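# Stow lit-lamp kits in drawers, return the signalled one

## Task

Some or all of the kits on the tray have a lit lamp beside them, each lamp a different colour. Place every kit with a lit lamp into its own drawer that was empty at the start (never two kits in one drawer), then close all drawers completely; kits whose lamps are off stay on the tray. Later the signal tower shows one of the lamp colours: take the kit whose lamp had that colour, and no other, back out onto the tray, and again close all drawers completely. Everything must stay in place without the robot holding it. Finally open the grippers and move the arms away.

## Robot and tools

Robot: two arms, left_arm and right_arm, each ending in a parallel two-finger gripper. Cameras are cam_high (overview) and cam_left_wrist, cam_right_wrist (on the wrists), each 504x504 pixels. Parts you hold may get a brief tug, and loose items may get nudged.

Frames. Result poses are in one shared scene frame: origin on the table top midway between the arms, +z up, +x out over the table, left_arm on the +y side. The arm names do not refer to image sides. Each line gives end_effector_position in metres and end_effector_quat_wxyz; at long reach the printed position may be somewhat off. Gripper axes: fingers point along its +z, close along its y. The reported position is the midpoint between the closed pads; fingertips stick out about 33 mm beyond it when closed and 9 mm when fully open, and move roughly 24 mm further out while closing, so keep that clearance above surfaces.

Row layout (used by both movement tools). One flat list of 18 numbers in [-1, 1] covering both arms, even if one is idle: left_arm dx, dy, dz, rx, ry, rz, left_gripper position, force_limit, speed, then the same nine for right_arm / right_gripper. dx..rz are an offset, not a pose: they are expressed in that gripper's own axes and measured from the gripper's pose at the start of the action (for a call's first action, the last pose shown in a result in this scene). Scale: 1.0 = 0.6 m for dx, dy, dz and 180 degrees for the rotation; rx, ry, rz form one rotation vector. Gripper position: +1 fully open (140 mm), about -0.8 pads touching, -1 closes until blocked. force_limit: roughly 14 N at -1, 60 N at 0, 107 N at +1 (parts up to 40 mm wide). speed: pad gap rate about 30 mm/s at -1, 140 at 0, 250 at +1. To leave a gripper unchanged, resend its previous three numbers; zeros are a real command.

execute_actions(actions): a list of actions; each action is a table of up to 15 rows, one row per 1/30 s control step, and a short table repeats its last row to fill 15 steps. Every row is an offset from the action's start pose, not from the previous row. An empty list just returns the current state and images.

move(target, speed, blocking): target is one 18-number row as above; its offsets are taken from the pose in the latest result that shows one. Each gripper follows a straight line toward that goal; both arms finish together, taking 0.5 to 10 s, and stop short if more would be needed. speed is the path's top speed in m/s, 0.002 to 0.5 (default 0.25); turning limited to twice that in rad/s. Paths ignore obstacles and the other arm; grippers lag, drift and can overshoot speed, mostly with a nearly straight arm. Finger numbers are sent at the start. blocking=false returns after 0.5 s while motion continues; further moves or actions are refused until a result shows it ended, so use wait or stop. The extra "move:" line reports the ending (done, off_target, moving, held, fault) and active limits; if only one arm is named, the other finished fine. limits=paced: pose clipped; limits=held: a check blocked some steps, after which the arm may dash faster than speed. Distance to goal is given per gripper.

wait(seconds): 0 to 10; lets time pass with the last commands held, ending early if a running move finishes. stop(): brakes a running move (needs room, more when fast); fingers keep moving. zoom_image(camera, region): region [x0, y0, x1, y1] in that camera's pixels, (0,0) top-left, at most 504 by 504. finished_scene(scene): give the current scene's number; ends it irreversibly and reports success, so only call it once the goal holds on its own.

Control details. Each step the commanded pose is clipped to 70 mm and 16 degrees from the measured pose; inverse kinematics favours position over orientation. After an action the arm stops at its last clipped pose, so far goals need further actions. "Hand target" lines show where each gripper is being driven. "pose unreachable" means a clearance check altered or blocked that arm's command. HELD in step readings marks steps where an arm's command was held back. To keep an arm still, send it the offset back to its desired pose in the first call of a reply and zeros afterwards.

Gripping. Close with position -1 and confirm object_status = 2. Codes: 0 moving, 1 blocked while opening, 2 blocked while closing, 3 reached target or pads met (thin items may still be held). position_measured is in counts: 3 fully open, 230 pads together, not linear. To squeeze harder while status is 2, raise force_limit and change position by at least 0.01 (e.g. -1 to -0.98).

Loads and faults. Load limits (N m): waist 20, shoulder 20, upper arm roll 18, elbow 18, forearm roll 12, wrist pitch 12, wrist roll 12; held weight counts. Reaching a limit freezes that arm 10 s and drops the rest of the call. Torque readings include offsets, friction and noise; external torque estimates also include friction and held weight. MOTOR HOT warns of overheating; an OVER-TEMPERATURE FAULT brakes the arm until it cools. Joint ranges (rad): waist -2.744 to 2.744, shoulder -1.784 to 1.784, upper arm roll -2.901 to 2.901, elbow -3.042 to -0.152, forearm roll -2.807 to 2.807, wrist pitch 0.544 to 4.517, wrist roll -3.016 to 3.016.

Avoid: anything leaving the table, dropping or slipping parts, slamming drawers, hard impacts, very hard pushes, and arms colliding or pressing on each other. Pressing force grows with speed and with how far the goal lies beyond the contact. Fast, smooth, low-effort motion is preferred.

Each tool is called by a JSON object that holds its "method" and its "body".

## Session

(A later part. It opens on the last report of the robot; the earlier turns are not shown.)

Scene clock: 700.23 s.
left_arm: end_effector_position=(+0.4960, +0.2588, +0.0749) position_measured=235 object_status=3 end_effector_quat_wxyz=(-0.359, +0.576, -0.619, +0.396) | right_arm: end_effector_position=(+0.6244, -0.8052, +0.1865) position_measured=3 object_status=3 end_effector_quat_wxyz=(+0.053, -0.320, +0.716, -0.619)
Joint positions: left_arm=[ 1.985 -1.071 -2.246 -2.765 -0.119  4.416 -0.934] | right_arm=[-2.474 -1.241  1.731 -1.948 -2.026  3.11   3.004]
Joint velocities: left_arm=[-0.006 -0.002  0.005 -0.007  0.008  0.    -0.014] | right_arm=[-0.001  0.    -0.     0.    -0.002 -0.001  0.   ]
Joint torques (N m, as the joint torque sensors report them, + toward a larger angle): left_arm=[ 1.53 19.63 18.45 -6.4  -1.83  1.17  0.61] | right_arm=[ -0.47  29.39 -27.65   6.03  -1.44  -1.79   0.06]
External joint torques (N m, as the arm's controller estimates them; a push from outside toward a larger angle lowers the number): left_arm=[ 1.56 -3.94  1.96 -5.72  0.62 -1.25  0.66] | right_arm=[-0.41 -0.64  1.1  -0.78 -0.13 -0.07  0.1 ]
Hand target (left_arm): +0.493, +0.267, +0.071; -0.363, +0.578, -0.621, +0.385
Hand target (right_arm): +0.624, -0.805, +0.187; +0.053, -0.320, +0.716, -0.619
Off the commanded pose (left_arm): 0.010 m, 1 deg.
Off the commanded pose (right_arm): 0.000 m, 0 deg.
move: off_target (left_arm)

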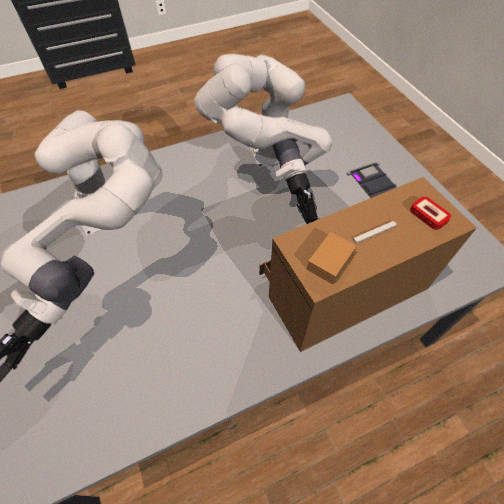

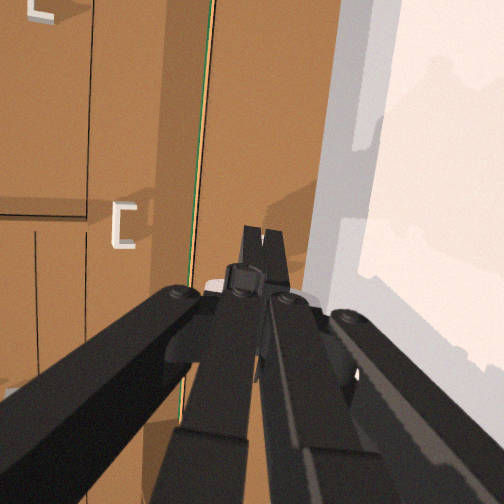

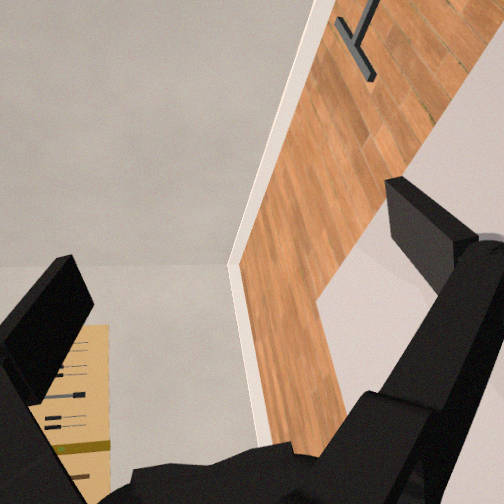

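{"method": "move", "body": {"target": [0,0,0,0,0,0,-0.6,0.8,0,0,0,0,0,0,0,1,0,0]}}

{"method": "move", "body": {"target": [0,0,-0.03,-0.08,0,0,-0.6,0.8,0,0,0,0,0,0,0,1,0,0], "speed": 0.1}}

{"method": "move", "body": {"target": [0,-0.2,-0.24,-0.28,0,0,-0.2,0,0,0,0,0,0,0,0,1,0,0], "speed": 0.15}}

Scene clock: 703.20 s.
left_arm: end_effector_position=(+0.4958, +0.2586, +0.0748) position_measured=205 object_status=3 end_effector_quat_wxyz=(-0.358, +0.577, -0.618, +0.397) | right_arm: end_effector_position=(+0.6244, -0.8052, +0.1865) position_measured=3 object_status=3 end_effector_quat_wxyz=(+0.053, -0.320, +0.716, -0.619)
Joint positions: left_arm=[ 1.984 -1.071 -2.245 -2.766 -0.118  4.416 -0.938] | right_arm=[-2.474 -1.241  1.731 -1.948 -2.026  3.11   3.004]
Joint velocities: left_arm=[-0.001 -0.     0.     0.     0.    -0.    -0.   ] | right_arm=[ 0.001 -0.001  0.001  0.002  0.    -0.     0.001]
Joint torques (N m, as the joint torque sensors report them, + toward a larger angle): left_arm=[ 0.65 20.07 17.57 -1.36 -2.62  2.27  0.12] | right_arm=[ -0.2   29.29 -27.61   6.03  -1.46  -1.78   0.07]
External joint torques (N m, as the arm's controller estimates them; a push from outside toward a larger angle lowers the number): left_arm=[ 0.65 -3.56  1.06 -0.62 -0.16 -0.15  0.17] | right_arm=[-0.3  -0.69  0.99 -0.83 -0.16 -0.08  0.11]
Hand target (left_arm): +0.496, +0.259, +0.075; -0.359, +0.576, -0.619, +0.396
Hand target (right_arm): +0.624, -0.805, +0.187; +0.053, -0.320, +0.716, -0.619
Off the commanded pose (left_arm): 0.000 m, 0 deg.
Off the commanded pose (right_arm): 0.000 m, 0 deg.
move: done

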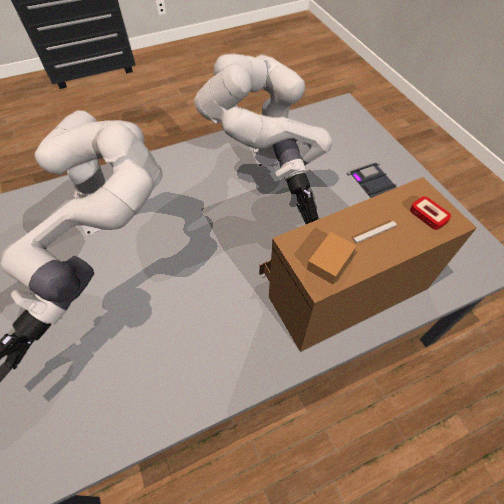

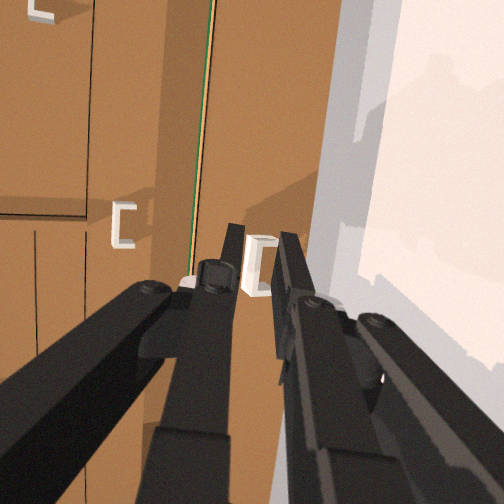

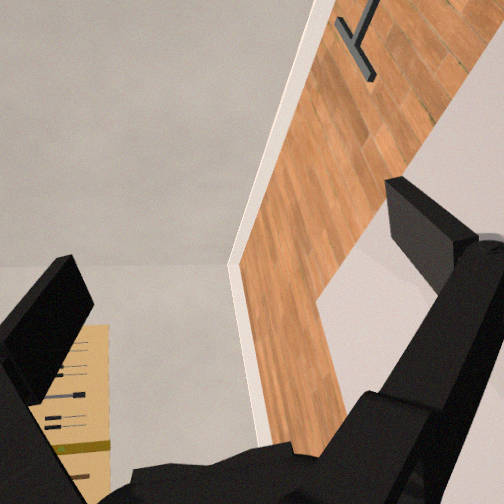

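Scene clock: 705.07 s.
left_arm: end_effector_position=(+0.4807, +0.2595, +0.0869) position_measured=205 object_status=3 end_effector_quat_wxyz=(-0.288, +0.614, -0.662, +0.318) | right_arm: end_effector_position=(+0.6244, -0.8052, +0.1865) position_measured=3 object_status=3 end_effector_quat_wxyz=(+0.053, -0.320, +0.716, -0.619)
Joint positions: left_arm=[ 1.857 -0.753 -1.948 -2.843  0.313  4.085 -0.891] | right_arm=[-2.474 -1.241  1.731 -1.948 -2.026  3.11   3.004]
Joint velocities: left_arm=[-0.003 -0.002  0.001 -0.001  0.005 -0.012  0.   ] | right_arm=[-0.002  0.     0.     0.001  0.    -0.    -0.   ]
Joint torques (N m, as the joint torque sensors report them, + toward a larger angle): left_arm=[-0.6  17.11 15.07  6.02 -1.39  2.39  0.21] | right_arm=[ -0.53  29.2  -27.41   6.02  -1.47  -1.8    0.05]
External joint torques (N m, as the arm's controller estimates them; a push from outside toward a larger angle lowers the number): left_arm=[-0.48 -1.04  0.77 -0.72  0.86 -0.43  0.25] | right_arm=[-0.47 -0.81  1.35 -0.8  -0.16 -0.07  0.09]
Hand target (left_arm): +0.479, +0.260, +0.086; -0.288, +0.613, -0.665, +0.315
Hand target (right_arm): +0.624, -0.805, +0.187; +0.053, -0.320, +0.716, -0.619
Off the commanded pose (left_arm): 0.005 m, 1 deg.
Off the commanded pose (right_arm): 0.000 m, 0 deg.
move: off_target (left_arm)

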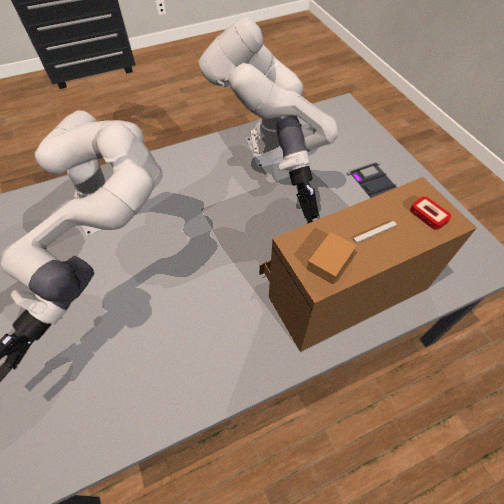

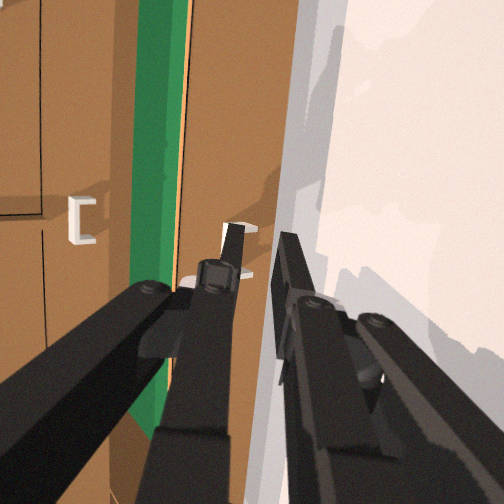

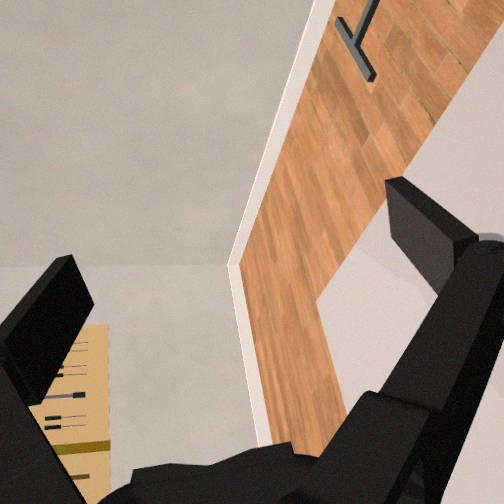

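Scene clock: 709.10 s.
left_arm: end_effector_position=(+0.4449, +0.2747, +0.2769) position_measured=154 object_status=3 end_effector_quat_wxyz=(-0.021, +0.687, -0.726, -0.001) | right_arm: end_effector_position=(+0.6244, -0.8052, +0.1865) position_measured=3 object_status=3 end_effector_quat_wxyz=(+0.053, -0.320, +0.716, -0.619)
Joint positions: left_arm=[-0.725 -0.215  0.611 -2.12   0.172  1.958 -0.265] | right_arm=[-2.474 -1.241  1.731 -1.948 -2.026  3.11   3.004]
Joint velocities: left_arm=[-0.     0.    -0.     0.    -0.    -0.006  0.03 ] | right_arm=[ 0.001  0.001  0.001 -0.001  0.001 -0.001 -0.001]
Joint torques (N m, as the joint torque sensors report them, + toward a larger angle): left_arm=[ -1.14 -18.13  -3.96  24.79  -0.37   2.02   0.4 ] | right_arm=[ -0.72  29.49 -27.55   6.27  -1.48  -1.8    0.09]
External joint torques (N m, as the arm's controller estimates them; a push from outside toward a larger angle lowers the number): left_arm=[-1.16  0.67  0.01  0.53 -1.17 -0.53  0.4 ] | right_arm=[-0.75 -0.51  1.11 -0.52 -0.18 -0.1   0.13]
Hand target (left_arm): +0.444, +0.274, +0.277; -0.018, +0.683, -0.730, -0.002
Hand target (right_arm): +0.624, -0.805, +0.187; +0.053, -0.320, +0.716, -0.619
Off the commanded pose (left_arm): 0.012 m, 3 deg.
Off the commanded pose (right_arm): 0.000 m, 0 deg.
move: off_target (left_arm); limits=paced

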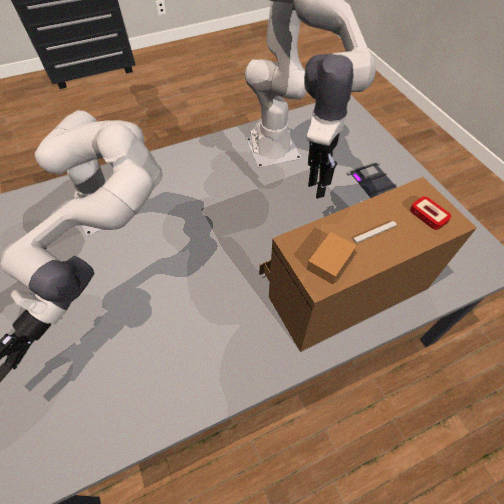

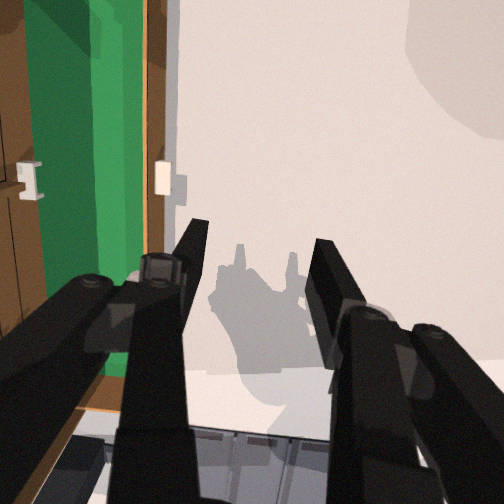

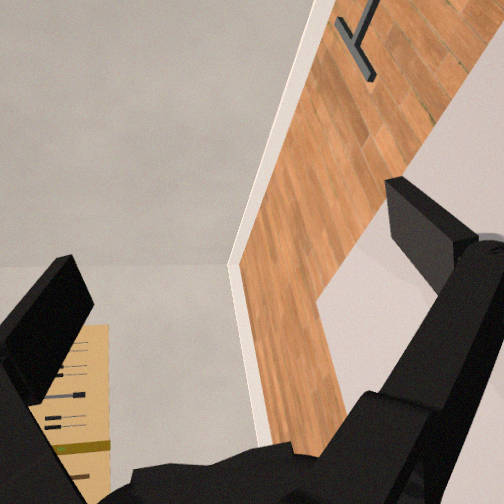

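{"method": "move", "body": {"target": [-0.61,0.332,0.32,-0.01,0.009,-0.017,-0.2,0,0,0,0,0,0,0,0,1,0,0]}}

Scene clock: 713.60 s.
left_arm: end_effector_position=(+0.2677, +0.6589, +0.0848) position_measured=154 object_status=3 end_effector_quat_wxyz=(+0.005, +0.711, -0.703, -0.008) | right_arm: end_effector_position=(+0.6244, -0.8052, +0.1865) position_measured=3 object_status=3 end_effector_quat_wxyz=(+0.053, -0.320, +0.716, -0.619)
Joint positions: left_arm=[-0.494 -0.481  1.387 -2.54   0.685  2.305  0.218] | right_arm=[-2.474 -1.241  1.731 -1.948 -2.026  3.11   3.004]
Joint velocities: left_arm=[-0.002 -0.002  0.001  0.     0.005 -0.     0.024] | right_arm=[ 0.001 -0.001 -0.001 -0.002  0.001  0.001  0.001]
Joint torques (N m, as the joint torque sensors report them, + toward a larger angle): left_arm=[ -0.79   3.06 -11.88  20.28   1.61   2.49   0.22] | right_arm=[ -0.55  29.24 -27.62   6.08  -1.46  -1.79   0.05]
External joint torques (N m, as the arm's controller estimates them; a push from outside toward a larger angle lowers the number): left_arm=[-0.75 -1.39  0.43  1.96  1.03  0.04  0.22] | right_arm=[-0.51 -0.8   1.15 -0.68 -0.15 -0.08  0.09]
Hand target (left_arm): +0.269, +0.660, +0.085; +0.003, +0.706, -0.708, -0.008
Hand target (right_arm): +0.624, -0.805, +0.187; +0.053, -0.320, +0.716, -0.619
Off the commanded pose (left_arm): 0.008 m, 1 deg.
Off the commanded pose (right_arm): 0.000 m, 0 deg.
move: off_target (left_arm)

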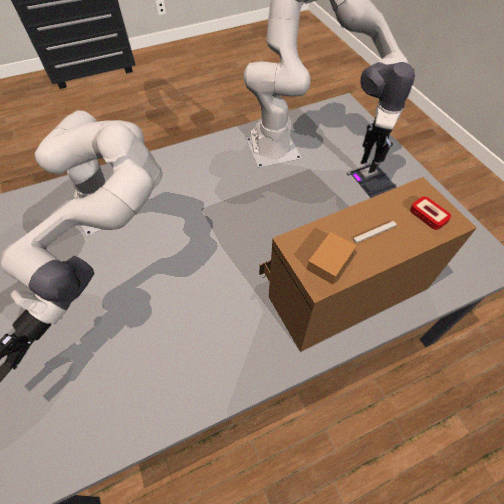

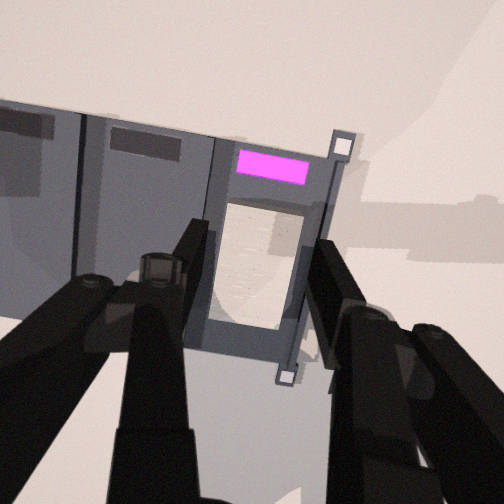

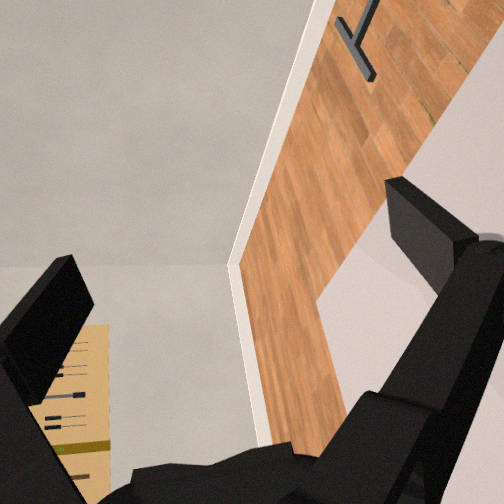

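{"method": "move", "body": {"target": [0.006,-0.005,0.03,0,0.004,0,-0.2,0,0,0,0,0,0,0,0,1,0,0], "speed": 0.05}}

Scene clock: 715.50 s.
left_arm: end_effector_position=(+0.2699, +0.6555, +0.0675) position_measured=154 object_status=3 end_effector_quat_wxyz=(+0.011, +0.710, -0.705, -0.004) | right_arm: end_effector_position=(+0.6244, -0.8052, +0.1865) position_measured=3 object_status=3 end_effector_quat_wxyz=(+0.053, -0.320, +0.716, -0.619)
Joint positions: left_arm=[-0.581 -0.462  1.485 -2.542  0.685  2.348  0.221] | right_arm=[-2.474 -1.241  1.731 -1.948 -2.026  3.11   3.004]
Joint velocities: left_arm=[-0.008 -0.     0.008  0.002  0.001  0.015 -0.005] | right_arm=[-0.001 -0.001 -0.     0.     0.001 -0.001 -0.   ]
Joint torques (N m, as the joint torque sensors report them, + toward a larger angle): left_arm=[ -1.04   7.85 -12.49  16.42   0.5    2.91   0.  ] | right_arm=[ -0.49  29.26 -27.46   6.13  -1.46  -1.78   0.06]
External joint torques (N m, as the arm's controller estimates them; a push from outside toward a larger angle lowers the number): left_arm=[-1.08  1.49 -0.53 -1.43 -0.05  0.47 -0.01] | right_arm=[-0.48 -0.73  1.23 -0.68 -0.15 -0.07  0.1 ]
Hand target (left_arm): +0.271, +0.655, +0.067; +0.009, +0.711, -0.703, -0.003
Hand target (right_arm): +0.624, -0.805, +0.187; +0.053, -0.320, +0.716, -0.619
Off the commanded pose (left_arm): 0.001 m, 0 deg.
Off the commanded pose (right_arm): 0.000 m, 0 deg.
move: done

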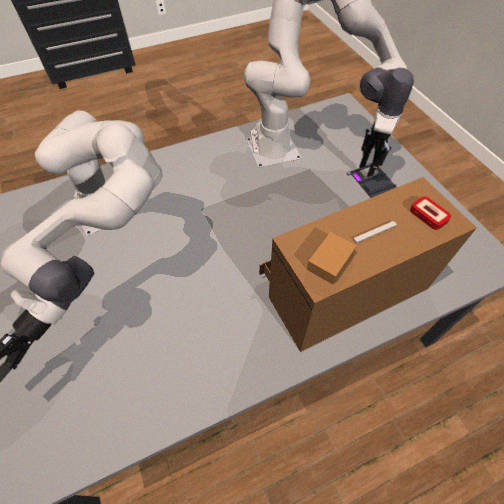

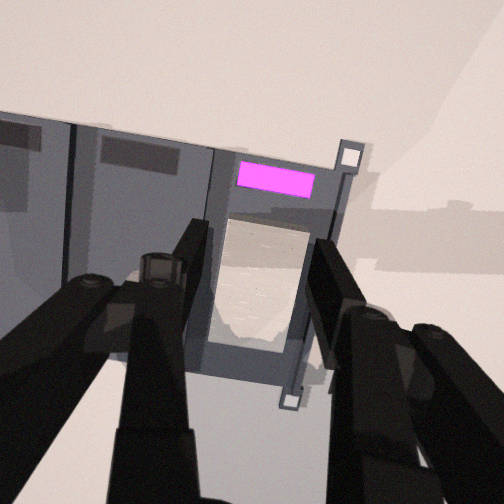

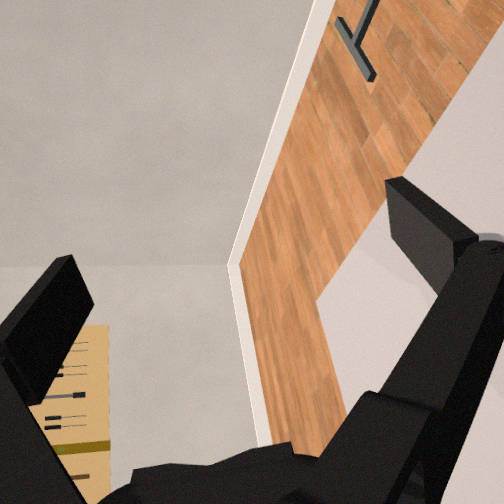

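{"method": "move", "body": {"target": [-0.012,-0.004,0.005,0,0,0,-0.2,0,0,0,0,0,0,0,0,1,0,0], "speed": 0.03}}

{"method": "move", "body": {"target": [0,0,0.03,0,0,0,-0.2,0,0,0,0,0,0,0,0,1,0,0], "speed": 0.03}}

{"method": "move", "body": {"target": [0,0,0,0,0,0,-1,0,-0.5,0,0,0,0,0,0,1,0,0]}}

Scene clock: 718.93 s.
left_arm: end_effector_position=(+0.2711, +0.6608, +0.0639) position_measured=154 object_status=3 end_effector_quat_wxyz=(+0.013, +0.712, -0.702, -0.003) | right_arm: end_effector_position=(+0.6244, -0.8052, +0.1865) position_measured=3 object_status=3 end_effector_quat_wxyz=(+0.053, -0.320, +0.716, -0.619)
Joint positions: left_arm=[-0.622 -0.462  1.532 -2.525  0.685  2.351  0.223] | right_arm=[-2.474 -1.241  1.731 -1.948 -2.026  3.11   3.004]
Joint velocities: left_arm=[-0.01   0.     0.009  0.003  0.    -0.     0.004] | right_arm=[ 0.001  0.    -0.002  0.001  0.001 -0.    -0.001]
Joint torques (N m, as the joint torque sensors report them, + toward a larger angle): left_arm=[ -1.52   7.23 -11.63  18.88   1.44   2.75   0.24] | right_arm=[ -0.34  29.3  -27.56   6.26  -1.46  -1.77   0.04]
External joint torques (N m, as the arm's controller estimates them; a push from outside toward a larger angle lowers the number): left_arm=[-1.53 -0.41  0.47  1.21  0.89  0.33  0.24] | right_arm=[-0.39 -0.86  1.35 -0.65 -0.16 -0.03  0.08]
Hand target (left_arm): +0.272, +0.663, +0.064; +0.010, +0.710, -0.705, -0.004
Hand target (right_arm): +0.624, -0.805, +0.187; +0.053, -0.320, +0.716, -0.619
Off the commanded pose (left_arm): 0.002 m, 1 deg.
Off the commanded pose (right_arm): 0.000 m, 0 deg.
move: done

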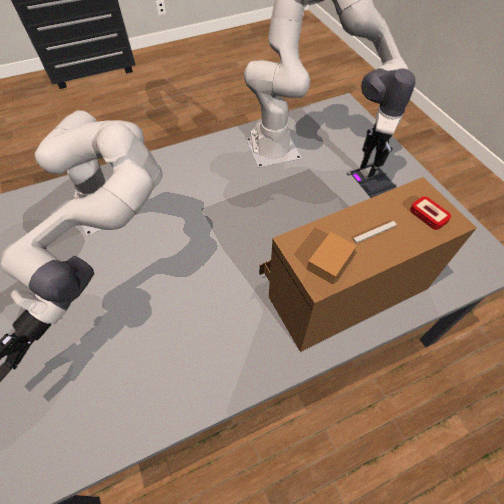

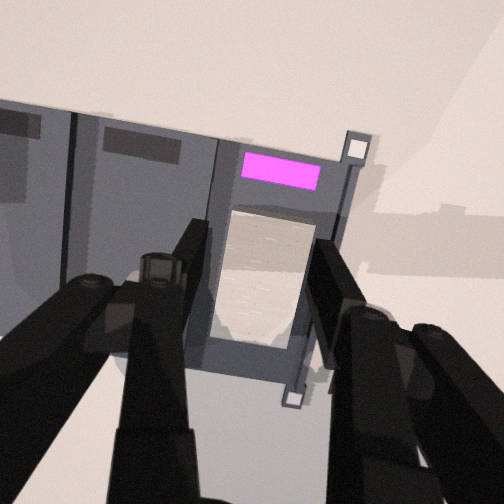

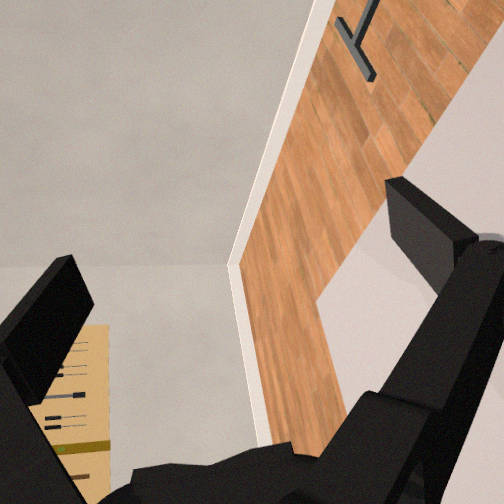

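Scene clock: 719.77 s.
left_arm: end_effector_position=(+0.2701, +0.6604, +0.0491) position_measured=154 object_status=3 end_effector_quat_wxyz=(+0.016, +0.711, -0.703, -0.005) | right_arm: end_effector_position=(+0.6244, -0.8052, +0.1865) position_measured=3 object_status=3 end_effector_quat_wxyz=(+0.053, -0.320, +0.716, -0.619)
Joint positions: left_arm=[-0.699 -0.446  1.62  -2.527  0.696  2.386  0.221] | right_arm=[-2.474 -1.241  1.731 -1.948 -2.026  3.11   3.004]
Joint velocities: left_arm=[-0.009  0.006  0.001  0.003 -0.001 -0.006  0.   ] | right_arm=[-0.001  0.002 -0.     0.001  0.    -0.     0.002]
Joint torques (N m, as the joint torque sensors report them, + toward a larger angle): left_arm=[-4.19  8.3  -5.64 12.51  2.09  5.09 -0.19] | right_arm=[ -0.45  29.45 -27.6    6.25  -1.46  -1.75   0.07]
External joint torques (N m, as the arm's controller estimates them; a push from outside toward a larger angle lowers the number): left_arm=[-4.39 -1.13  5.92 -4.8   1.57  2.69 -0.19] | right_arm=[-0.36 -0.66  1.24 -0.56 -0.15 -0.02  0.11]
Hand target (left_arm): +0.271, +0.660, +0.046; +0.012, +0.712, -0.702, -0.002
Hand target (right_arm): +0.624, -0.805, +0.187; +0.053, -0.320, +0.716, -0.619
Off the commanded pose (left_arm): 0.003 m, 0 deg.
Off the commanded pose (right_arm): 0.000 m, 0 deg.
move: done

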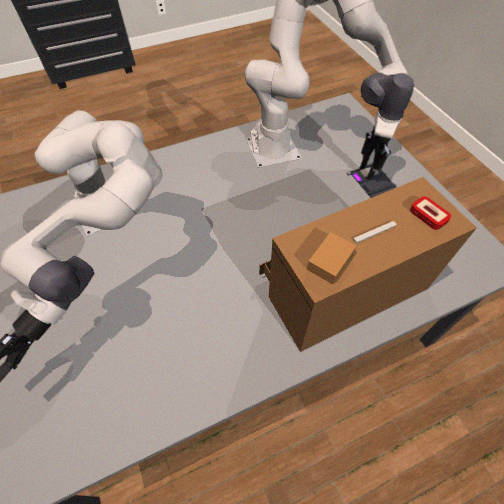

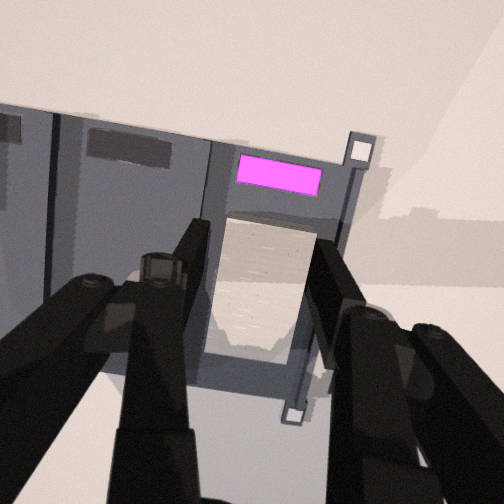

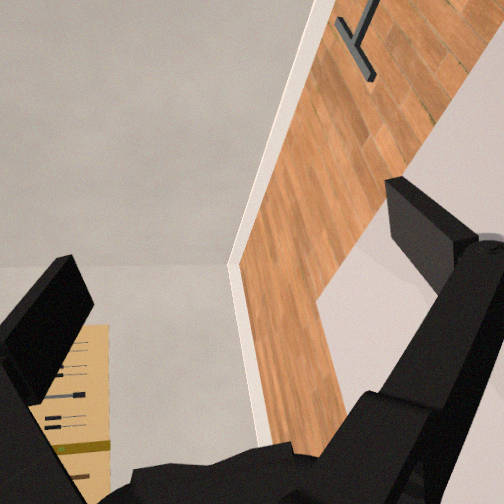

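Scene clock: 720.27 s.
left_arm: end_effector_position=(+0.2728, +0.6606, +0.0505) position_measured=174 object_status=2 end_effector_quat_wxyz=(+0.013, +0.710, -0.704, -0.004) | right_arm: end_effector_position=(+0.6244, -0.8052, +0.1865) position_measured=3 object_status=3 end_effector_quat_wxyz=(+0.053, -0.320, +0.716, -0.619)
Joint positions: left_arm=[-0.699 -0.447  1.616 -2.525  0.696  2.388  0.221] | right_arm=[-2.474 -1.241  1.731 -1.948 -2.026  3.11   3.004]
Joint velocities: left_arm=[ 0.002 -0.     0.001 -0.001 -0.     0.001  0.   ] | right_arm=[ 0.001 -0.001  0.     0.001  0.     0.     0.001]
Joint torques (N m, as the joint torque sensors report them, + toward a larger angle): left_arm=[  0.6    9.21 -10.92  15.5    0.38   2.1    0.12] | right_arm=[ -0.37  29.44 -27.29   6.22  -1.48  -1.82   0.09]
External joint torques (N m, as the arm's controller estimates them; a push from outside toward a larger angle lowers the number): left_arm=[ 0.53 -0.19  0.74 -1.79 -0.14 -0.3   0.11] | right_arm=[-0.52 -0.57  1.37 -0.66 -0.18 -0.11  0.13]
Hand target (left_arm): +0.270, +0.660, +0.049; +0.016, +0.711, -0.703, -0.005
Hand target (right_arm): +0.624, -0.805, +0.187; +0.053, -0.320, +0.716, -0.619
Off the commanded pose (left_arm): 0.003 m, 0 deg.
Off the commanded pose (right_arm): 0.000 m, 0 deg.
move: done

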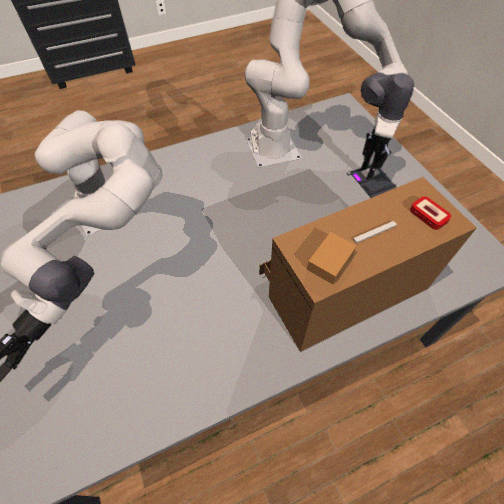

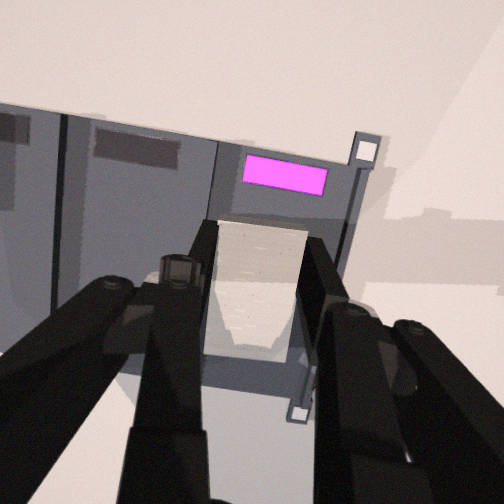

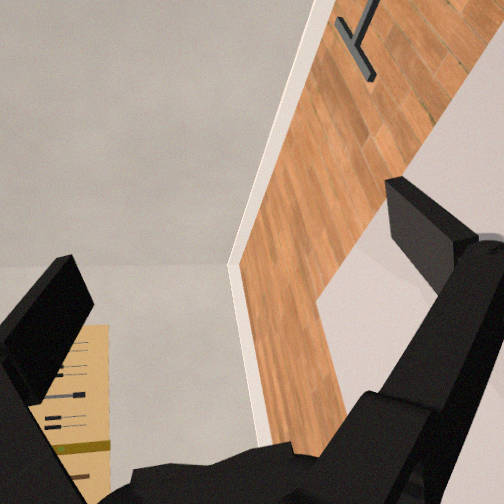

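{"method": "move", "body": {"target": [0,0,-0.15,0,0,0,-1,0,-0.5,0,0,0,0,0,0,1,0,0], "speed": 0.08}}

{"method": "move", "body": {"target": [0.585,-0.33,-0.15,0,0,0.5,-1,0,-0.5,0,0,0,0,0,0,1,0,0], "speed": 0.2}}

Scene clock: 724.10 s.
left_arm: end_effector_position=(+0.2732, +0.6632, +0.1389) position_measured=174 object_status=2 end_effector_quat_wxyz=(+0.013, +0.711, -0.703, -0.006) | right_arm: end_effector_position=(+0.6244, -0.8052, +0.1865) position_measured=3 object_status=3 end_effector_quat_wxyz=(+0.053, -0.320, +0.716, -0.619)
Joint positions: left_arm=[-0.414 -0.558  1.239 -2.458  0.637  2.123  0.238] | right_arm=[-2.474 -1.241  1.731 -1.948 -2.026  3.11   3.004]
Joint velocities: left_arm=[ 0.001 -0.006 -0.001  0.     0.001 -0.016 -0.001] | right_arm=[ 0.001 -0.001  0.001 -0.    -0.     0.    -0.001]
Joint torques (N m, as the joint torque sensors report them, + toward a larger angle): left_arm=[  1.64   2.35 -15.77  19.99   0.02   2.05   0.33] | right_arm=[ -0.61  29.5  -27.52   6.24  -1.43  -1.77   0.08]
External joint torques (N m, as the arm's controller estimates them; a push from outside toward a larger angle lowers the number): left_arm=[ 1.62 -1.   -1.73  0.33 -0.64 -0.37  0.32] | right_arm=[-0.67 -0.51  1.15 -0.6  -0.12 -0.06  0.12]
Hand target (left_arm): +0.273, +0.664, +0.140; +0.014, +0.711, -0.703, -0.005
Hand target (right_arm): +0.624, -0.805, +0.187; +0.053, -0.320, +0.716, -0.619
Off the commanded pose (left_arm): 0.003 m, 0 deg.
Off the commanded pose (right_arm): 0.000 m, 0 deg.
move: done

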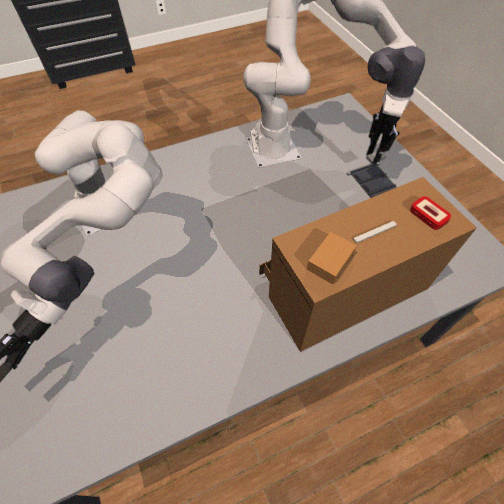

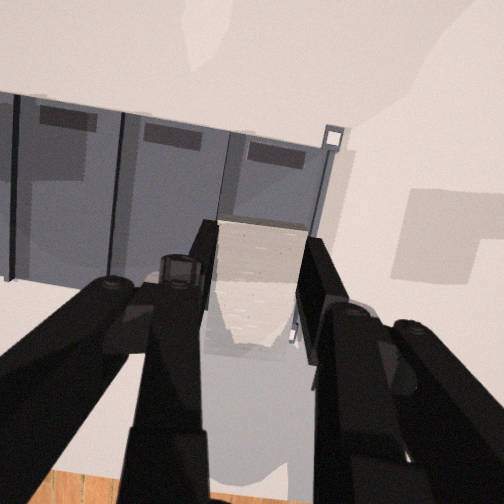

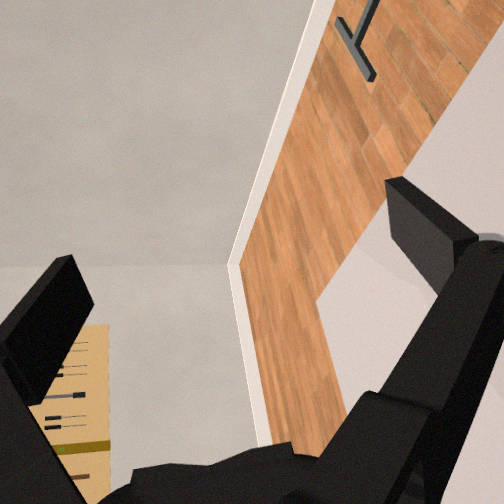

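Scene clock: 728.73 s.
left_arm: end_effector_position=(+0.4812, +0.3138, +0.2420) position_measured=174 object_status=2 end_effector_quat_wxyz=(+0.001, -0.016, +1.000, -0.009) | right_arm: end_effector_position=(+0.6244, -0.8052, +0.1865) position_measured=3 object_status=3 end_effector_quat_wxyz=(+0.053, -0.320, +0.716, -0.619)
Joint positions: left_arm=[-1.599 -0.683  1.388 -2.021  0.678  1.819  0.954] | right_arm=[-2.474 -1.241  1.731 -1.948 -2.026  3.11   3.004]
Joint velocities: left_arm=[ 0.002  0.     0.    -0.001  0.    -0.006  0.027] | right_arm=[ 0.001 -0.002 -0.002  0.001 -0.    -0.001 -0.   ]
Joint torques (N m, as the joint torque sensors report them, + toward a larger angle): left_arm=[ -1.42  12.92 -20.02  20.73   1.62   2.01   0.2 ] | right_arm=[ -0.51  29.49 -27.4    6.13  -1.47  -1.8    0.05]
External joint torques (N m, as the arm's controller estimates them; a push from outside toward a larger angle lowers the number): left_arm=[-1.57 -1.86 -0.33  1.47  0.87 -0.45  0.2 ] | right_arm=[-0.47 -0.53  1.41 -0.7  -0.16 -0.07  0.09]
Hand target (left_arm): +0.482, +0.315, +0.242; +0.001, -0.010, +1.000, -0.007
Hand target (right_arm): +0.624, -0.805, +0.187; +0.053, -0.320, +0.716, -0.619
Off the commanded pose (left_arm): 0.015 m, 2 deg.
Off the commanded pose (right_arm): 0.000 m, 0 deg.
move: off_target (left_arm)

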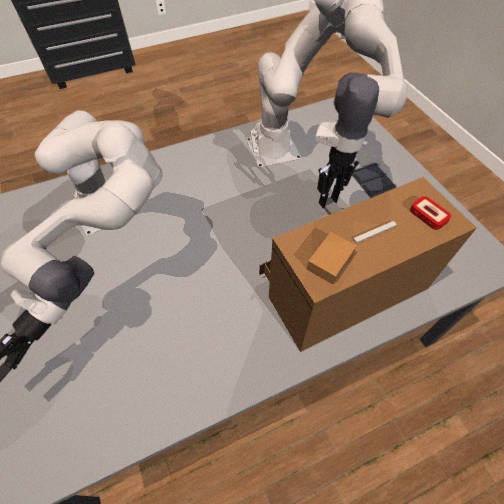

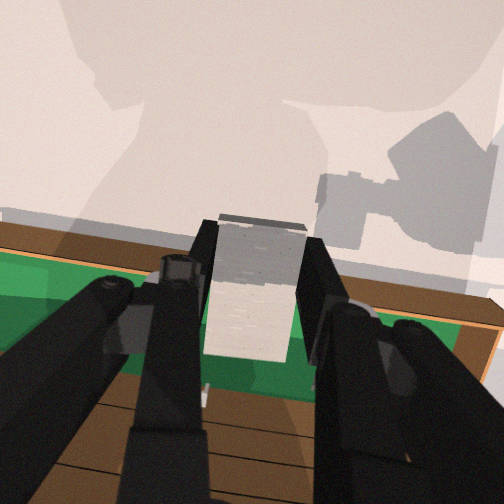

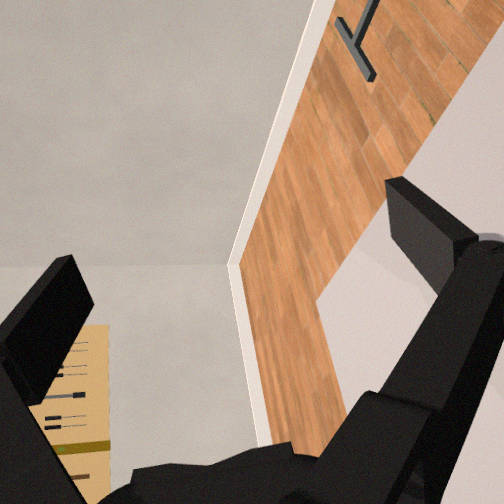

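{"method": "move", "body": {"target": [-0.135,0,0.05,0,-0.05,0,-1,0,-0.5,0,0,0,0,0,0,1,0,0], "speed": 0.08}}

{"method": "move", "body": {"target": [0.018,0,0.12,0,0,0,-1,0,-0.5,0,0,0,0,0,0,1,0,0], "speed": 0.05}}

Scene clock: 732.23 s.
left_arm: end_effector_position=(+0.5590, +0.3146, +0.2107) position_measured=174 object_status=2 end_effector_quat_wxyz=(+0.075, -0.015, +0.997, -0.009) | right_arm: end_effector_position=(+0.6244, -0.8052, +0.1865) position_measured=3 object_status=3 end_effector_quat_wxyz=(+0.053, -0.320, +0.716, -0.619)
Joint positions: left_arm=[-1.763 -0.684  1.592 -1.973  0.805  2.027  0.939] | right_arm=[-2.474 -1.241  1.731 -1.948 -2.026  3.11   3.004]
Joint velocities: left_arm=[-0.002  0.001  0.003 -0.001 -0.     0.014 -0.004] | right_arm=[-0.    -0.001 -0.002 -0.    -0.     0.     0.   ]
Joint torques (N m, as the joint torque sensors report them, + toward a larger angle): left_arm=[ -0.89  20.03 -20.93  20.05   1.67   3.31  -0.09] | right_arm=[ -0.47  29.06 -27.68   6.22  -1.45  -1.78   0.06]
External joint torques (N m, as the arm's controller estimates them; a push from outside toward a larger angle lowers the number): left_arm=[-0.85 -0.59 -0.48  1.05  0.84  0.58 -0.09] | right_arm=[-0.42 -0.97  1.1  -0.57 -0.14 -0.06  0.1 ]
Hand target (left_arm): +0.562, +0.314, +0.213; +0.080, -0.017, +0.997, -0.009
Hand target (right_arm): +0.624, -0.805, +0.187; +0.053, -0.320, +0.716, -0.619
Off the commanded pose (left_arm): 0.004 m, 1 deg.
Off the commanded pose (right_arm): 0.000 m, 0 deg.
move: off_target (left_arm)

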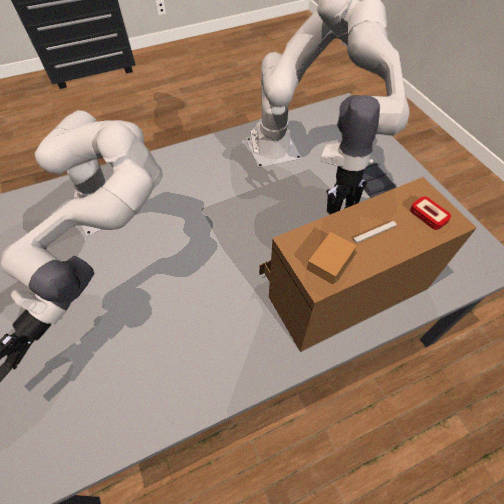

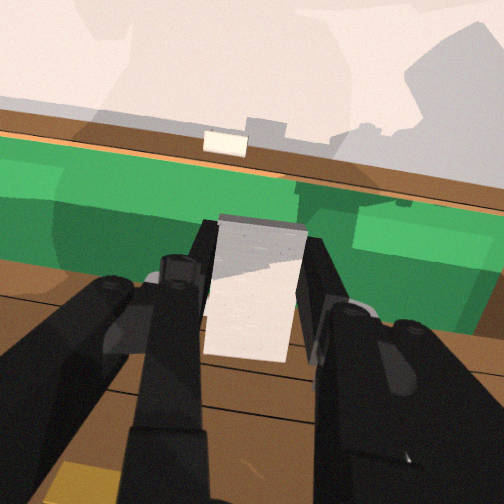

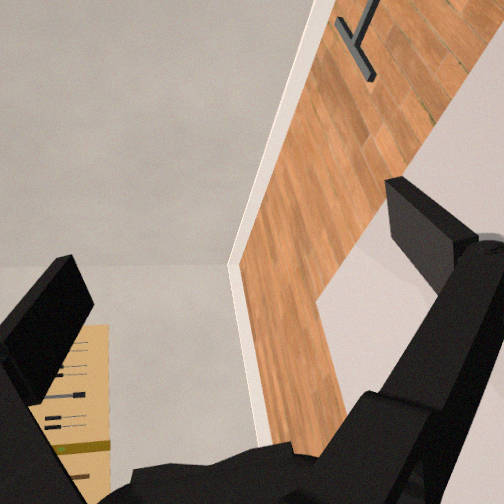

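Scene clock: 734.03 s.
left_arm: end_effector_position=(+0.5589, +0.3138, +0.1388) position_measured=174 object_status=2 end_effector_quat_wxyz=(+0.074, -0.013, +0.997, -0.009) | right_arm: end_effector_position=(+0.6244, -0.8052, +0.1865) position_measured=3 object_status=3 end_effector_quat_wxyz=(+0.053, -0.320, +0.716, -0.619)
Joint positions: left_arm=[-1.848 -0.707  1.751 -2.042  0.884  2.166  0.895] | right_arm=[-2.474 -1.241  1.731 -1.948 -2.026  3.11   3.004]
Joint velocities: left_arm=[-0.007 -0.001  0.008 -0.004  0.001  0.013 -0.011] | right_arm=[-0.001  0.001 -0.    -0.001 -0.     0.    -0.001]
Joint torques (N m, as the joint torque sensors report them, + toward a larger angle): left_arm=[ -1.63  22.22 -20.46  16.41   1.42   3.22  -0.14] | right_arm=[ -0.69  29.35 -27.56   6.3   -1.47  -1.79   0.08]
External joint torques (N m, as the arm's controller estimates them; a push from outside toward a larger angle lowers the number): left_arm=[-1.46 -1.69  0.24 -1.63  0.67  0.47 -0.14] | right_arm=[-0.67 -0.68  1.14 -0.48 -0.16 -0.08  0.12]
Hand target (left_arm): +0.559, +0.312, +0.138; +0.076, -0.014, +0.997, -0.009
Hand target (right_arm): +0.624, -0.805, +0.187; +0.053, -0.320, +0.716, -0.619
Off the commanded pose (left_arm): 0.001 m, 0 deg.
Off the commanded pose (right_arm): 0.000 m, 0 deg.
move: done

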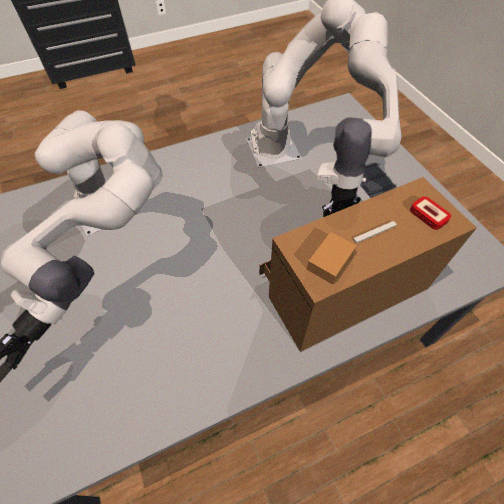

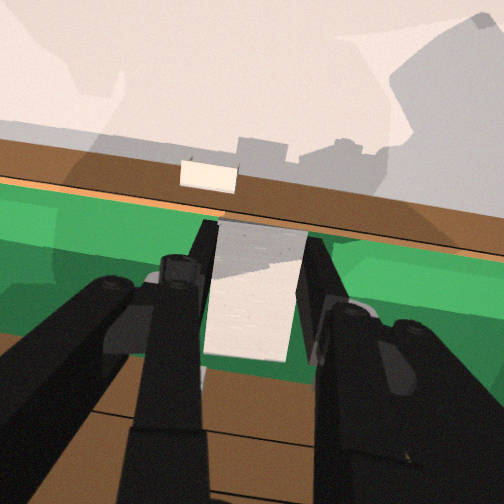

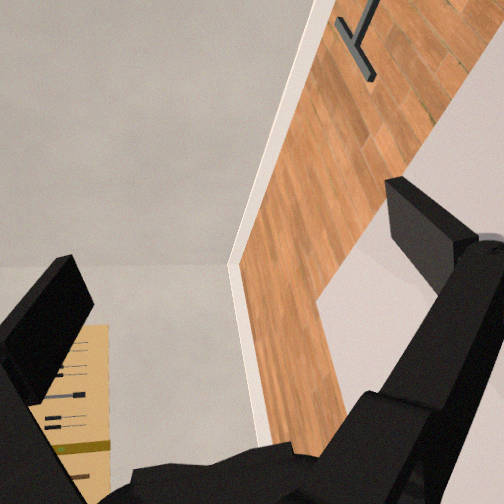

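{"method": "move", "body": {"target": [-0.026,0,0.045,0,0,0,-1,0,-0.5,0,0,0,0,0,0,1,0,0], "speed": 0.025}}

Scene clock: 737.13 s.
left_arm: end_effector_position=(+0.5755, +0.3138, +0.1137) position_measured=174 object_status=2 end_effector_quat_wxyz=(+0.071, -0.014, +0.997, -0.009) | right_arm: end_effector_position=(+0.6244, -0.8052, +0.1865) position_measured=3 object_status=3 end_effector_quat_wxyz=(+0.053, -0.320, +0.716, -0.619)
Joint positions: left_arm=[-1.946 -0.746  1.853 -1.987  0.914  2.185  0.891] | right_arm=[-2.474 -1.241  1.731 -1.948 -2.026  3.11   3.004]
Joint velocities: left_arm=[-0.007  0.001  0.004  0.004  0.001  0.006  0.   ] | right_arm=[-0.     0.    -0.     0.001  0.    -0.     0.001]
Joint torques (N m, as the joint torque sensors report them, + toward a larger angle): left_arm=[ -0.69  25.53 -21.96  18.29   1.63   3.28   0.05] | right_arm=[ -0.6   29.41 -27.4    6.27  -1.44  -1.81   0.07]
External joint torques (N m, as the arm's controller estimates them; a push from outside toward a larger angle lowers the number): left_arm=[-0.47 -2.33 -0.73  0.91  0.89  0.56  0.06] | right_arm=[-0.63 -0.72  1.43 -0.64 -0.14 -0.09  0.11]
Hand target (left_arm): +0.578, +0.313, +0.115; +0.075, -0.013, +0.997, -0.009
Hand target (right_arm): +0.624, -0.805, +0.187; +0.053, -0.320, +0.716, -0.619
Off the commanded pose (left_arm): 0.003 m, 0 deg.
Off the commanded pose (right_arm): 0.000 m, 0 deg.
move: done

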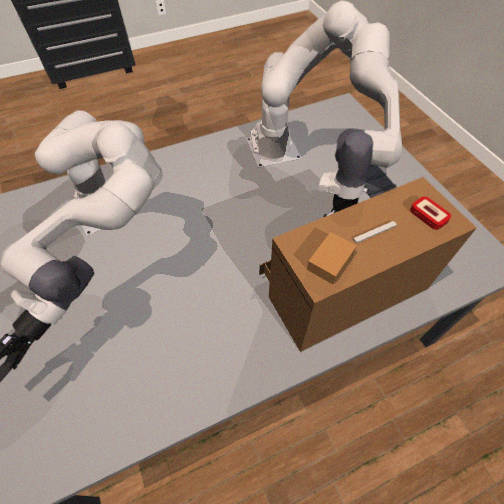

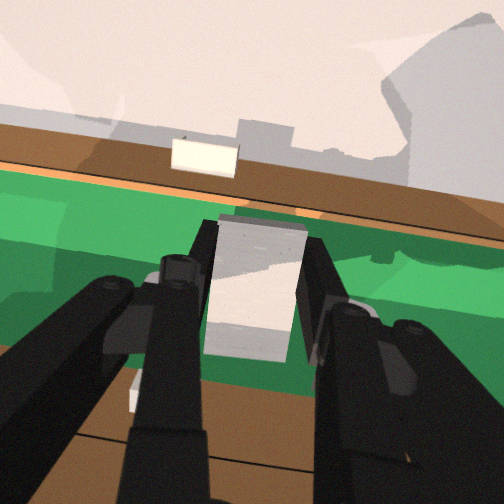

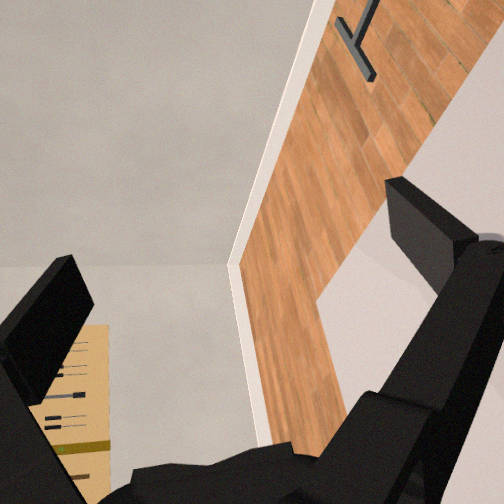

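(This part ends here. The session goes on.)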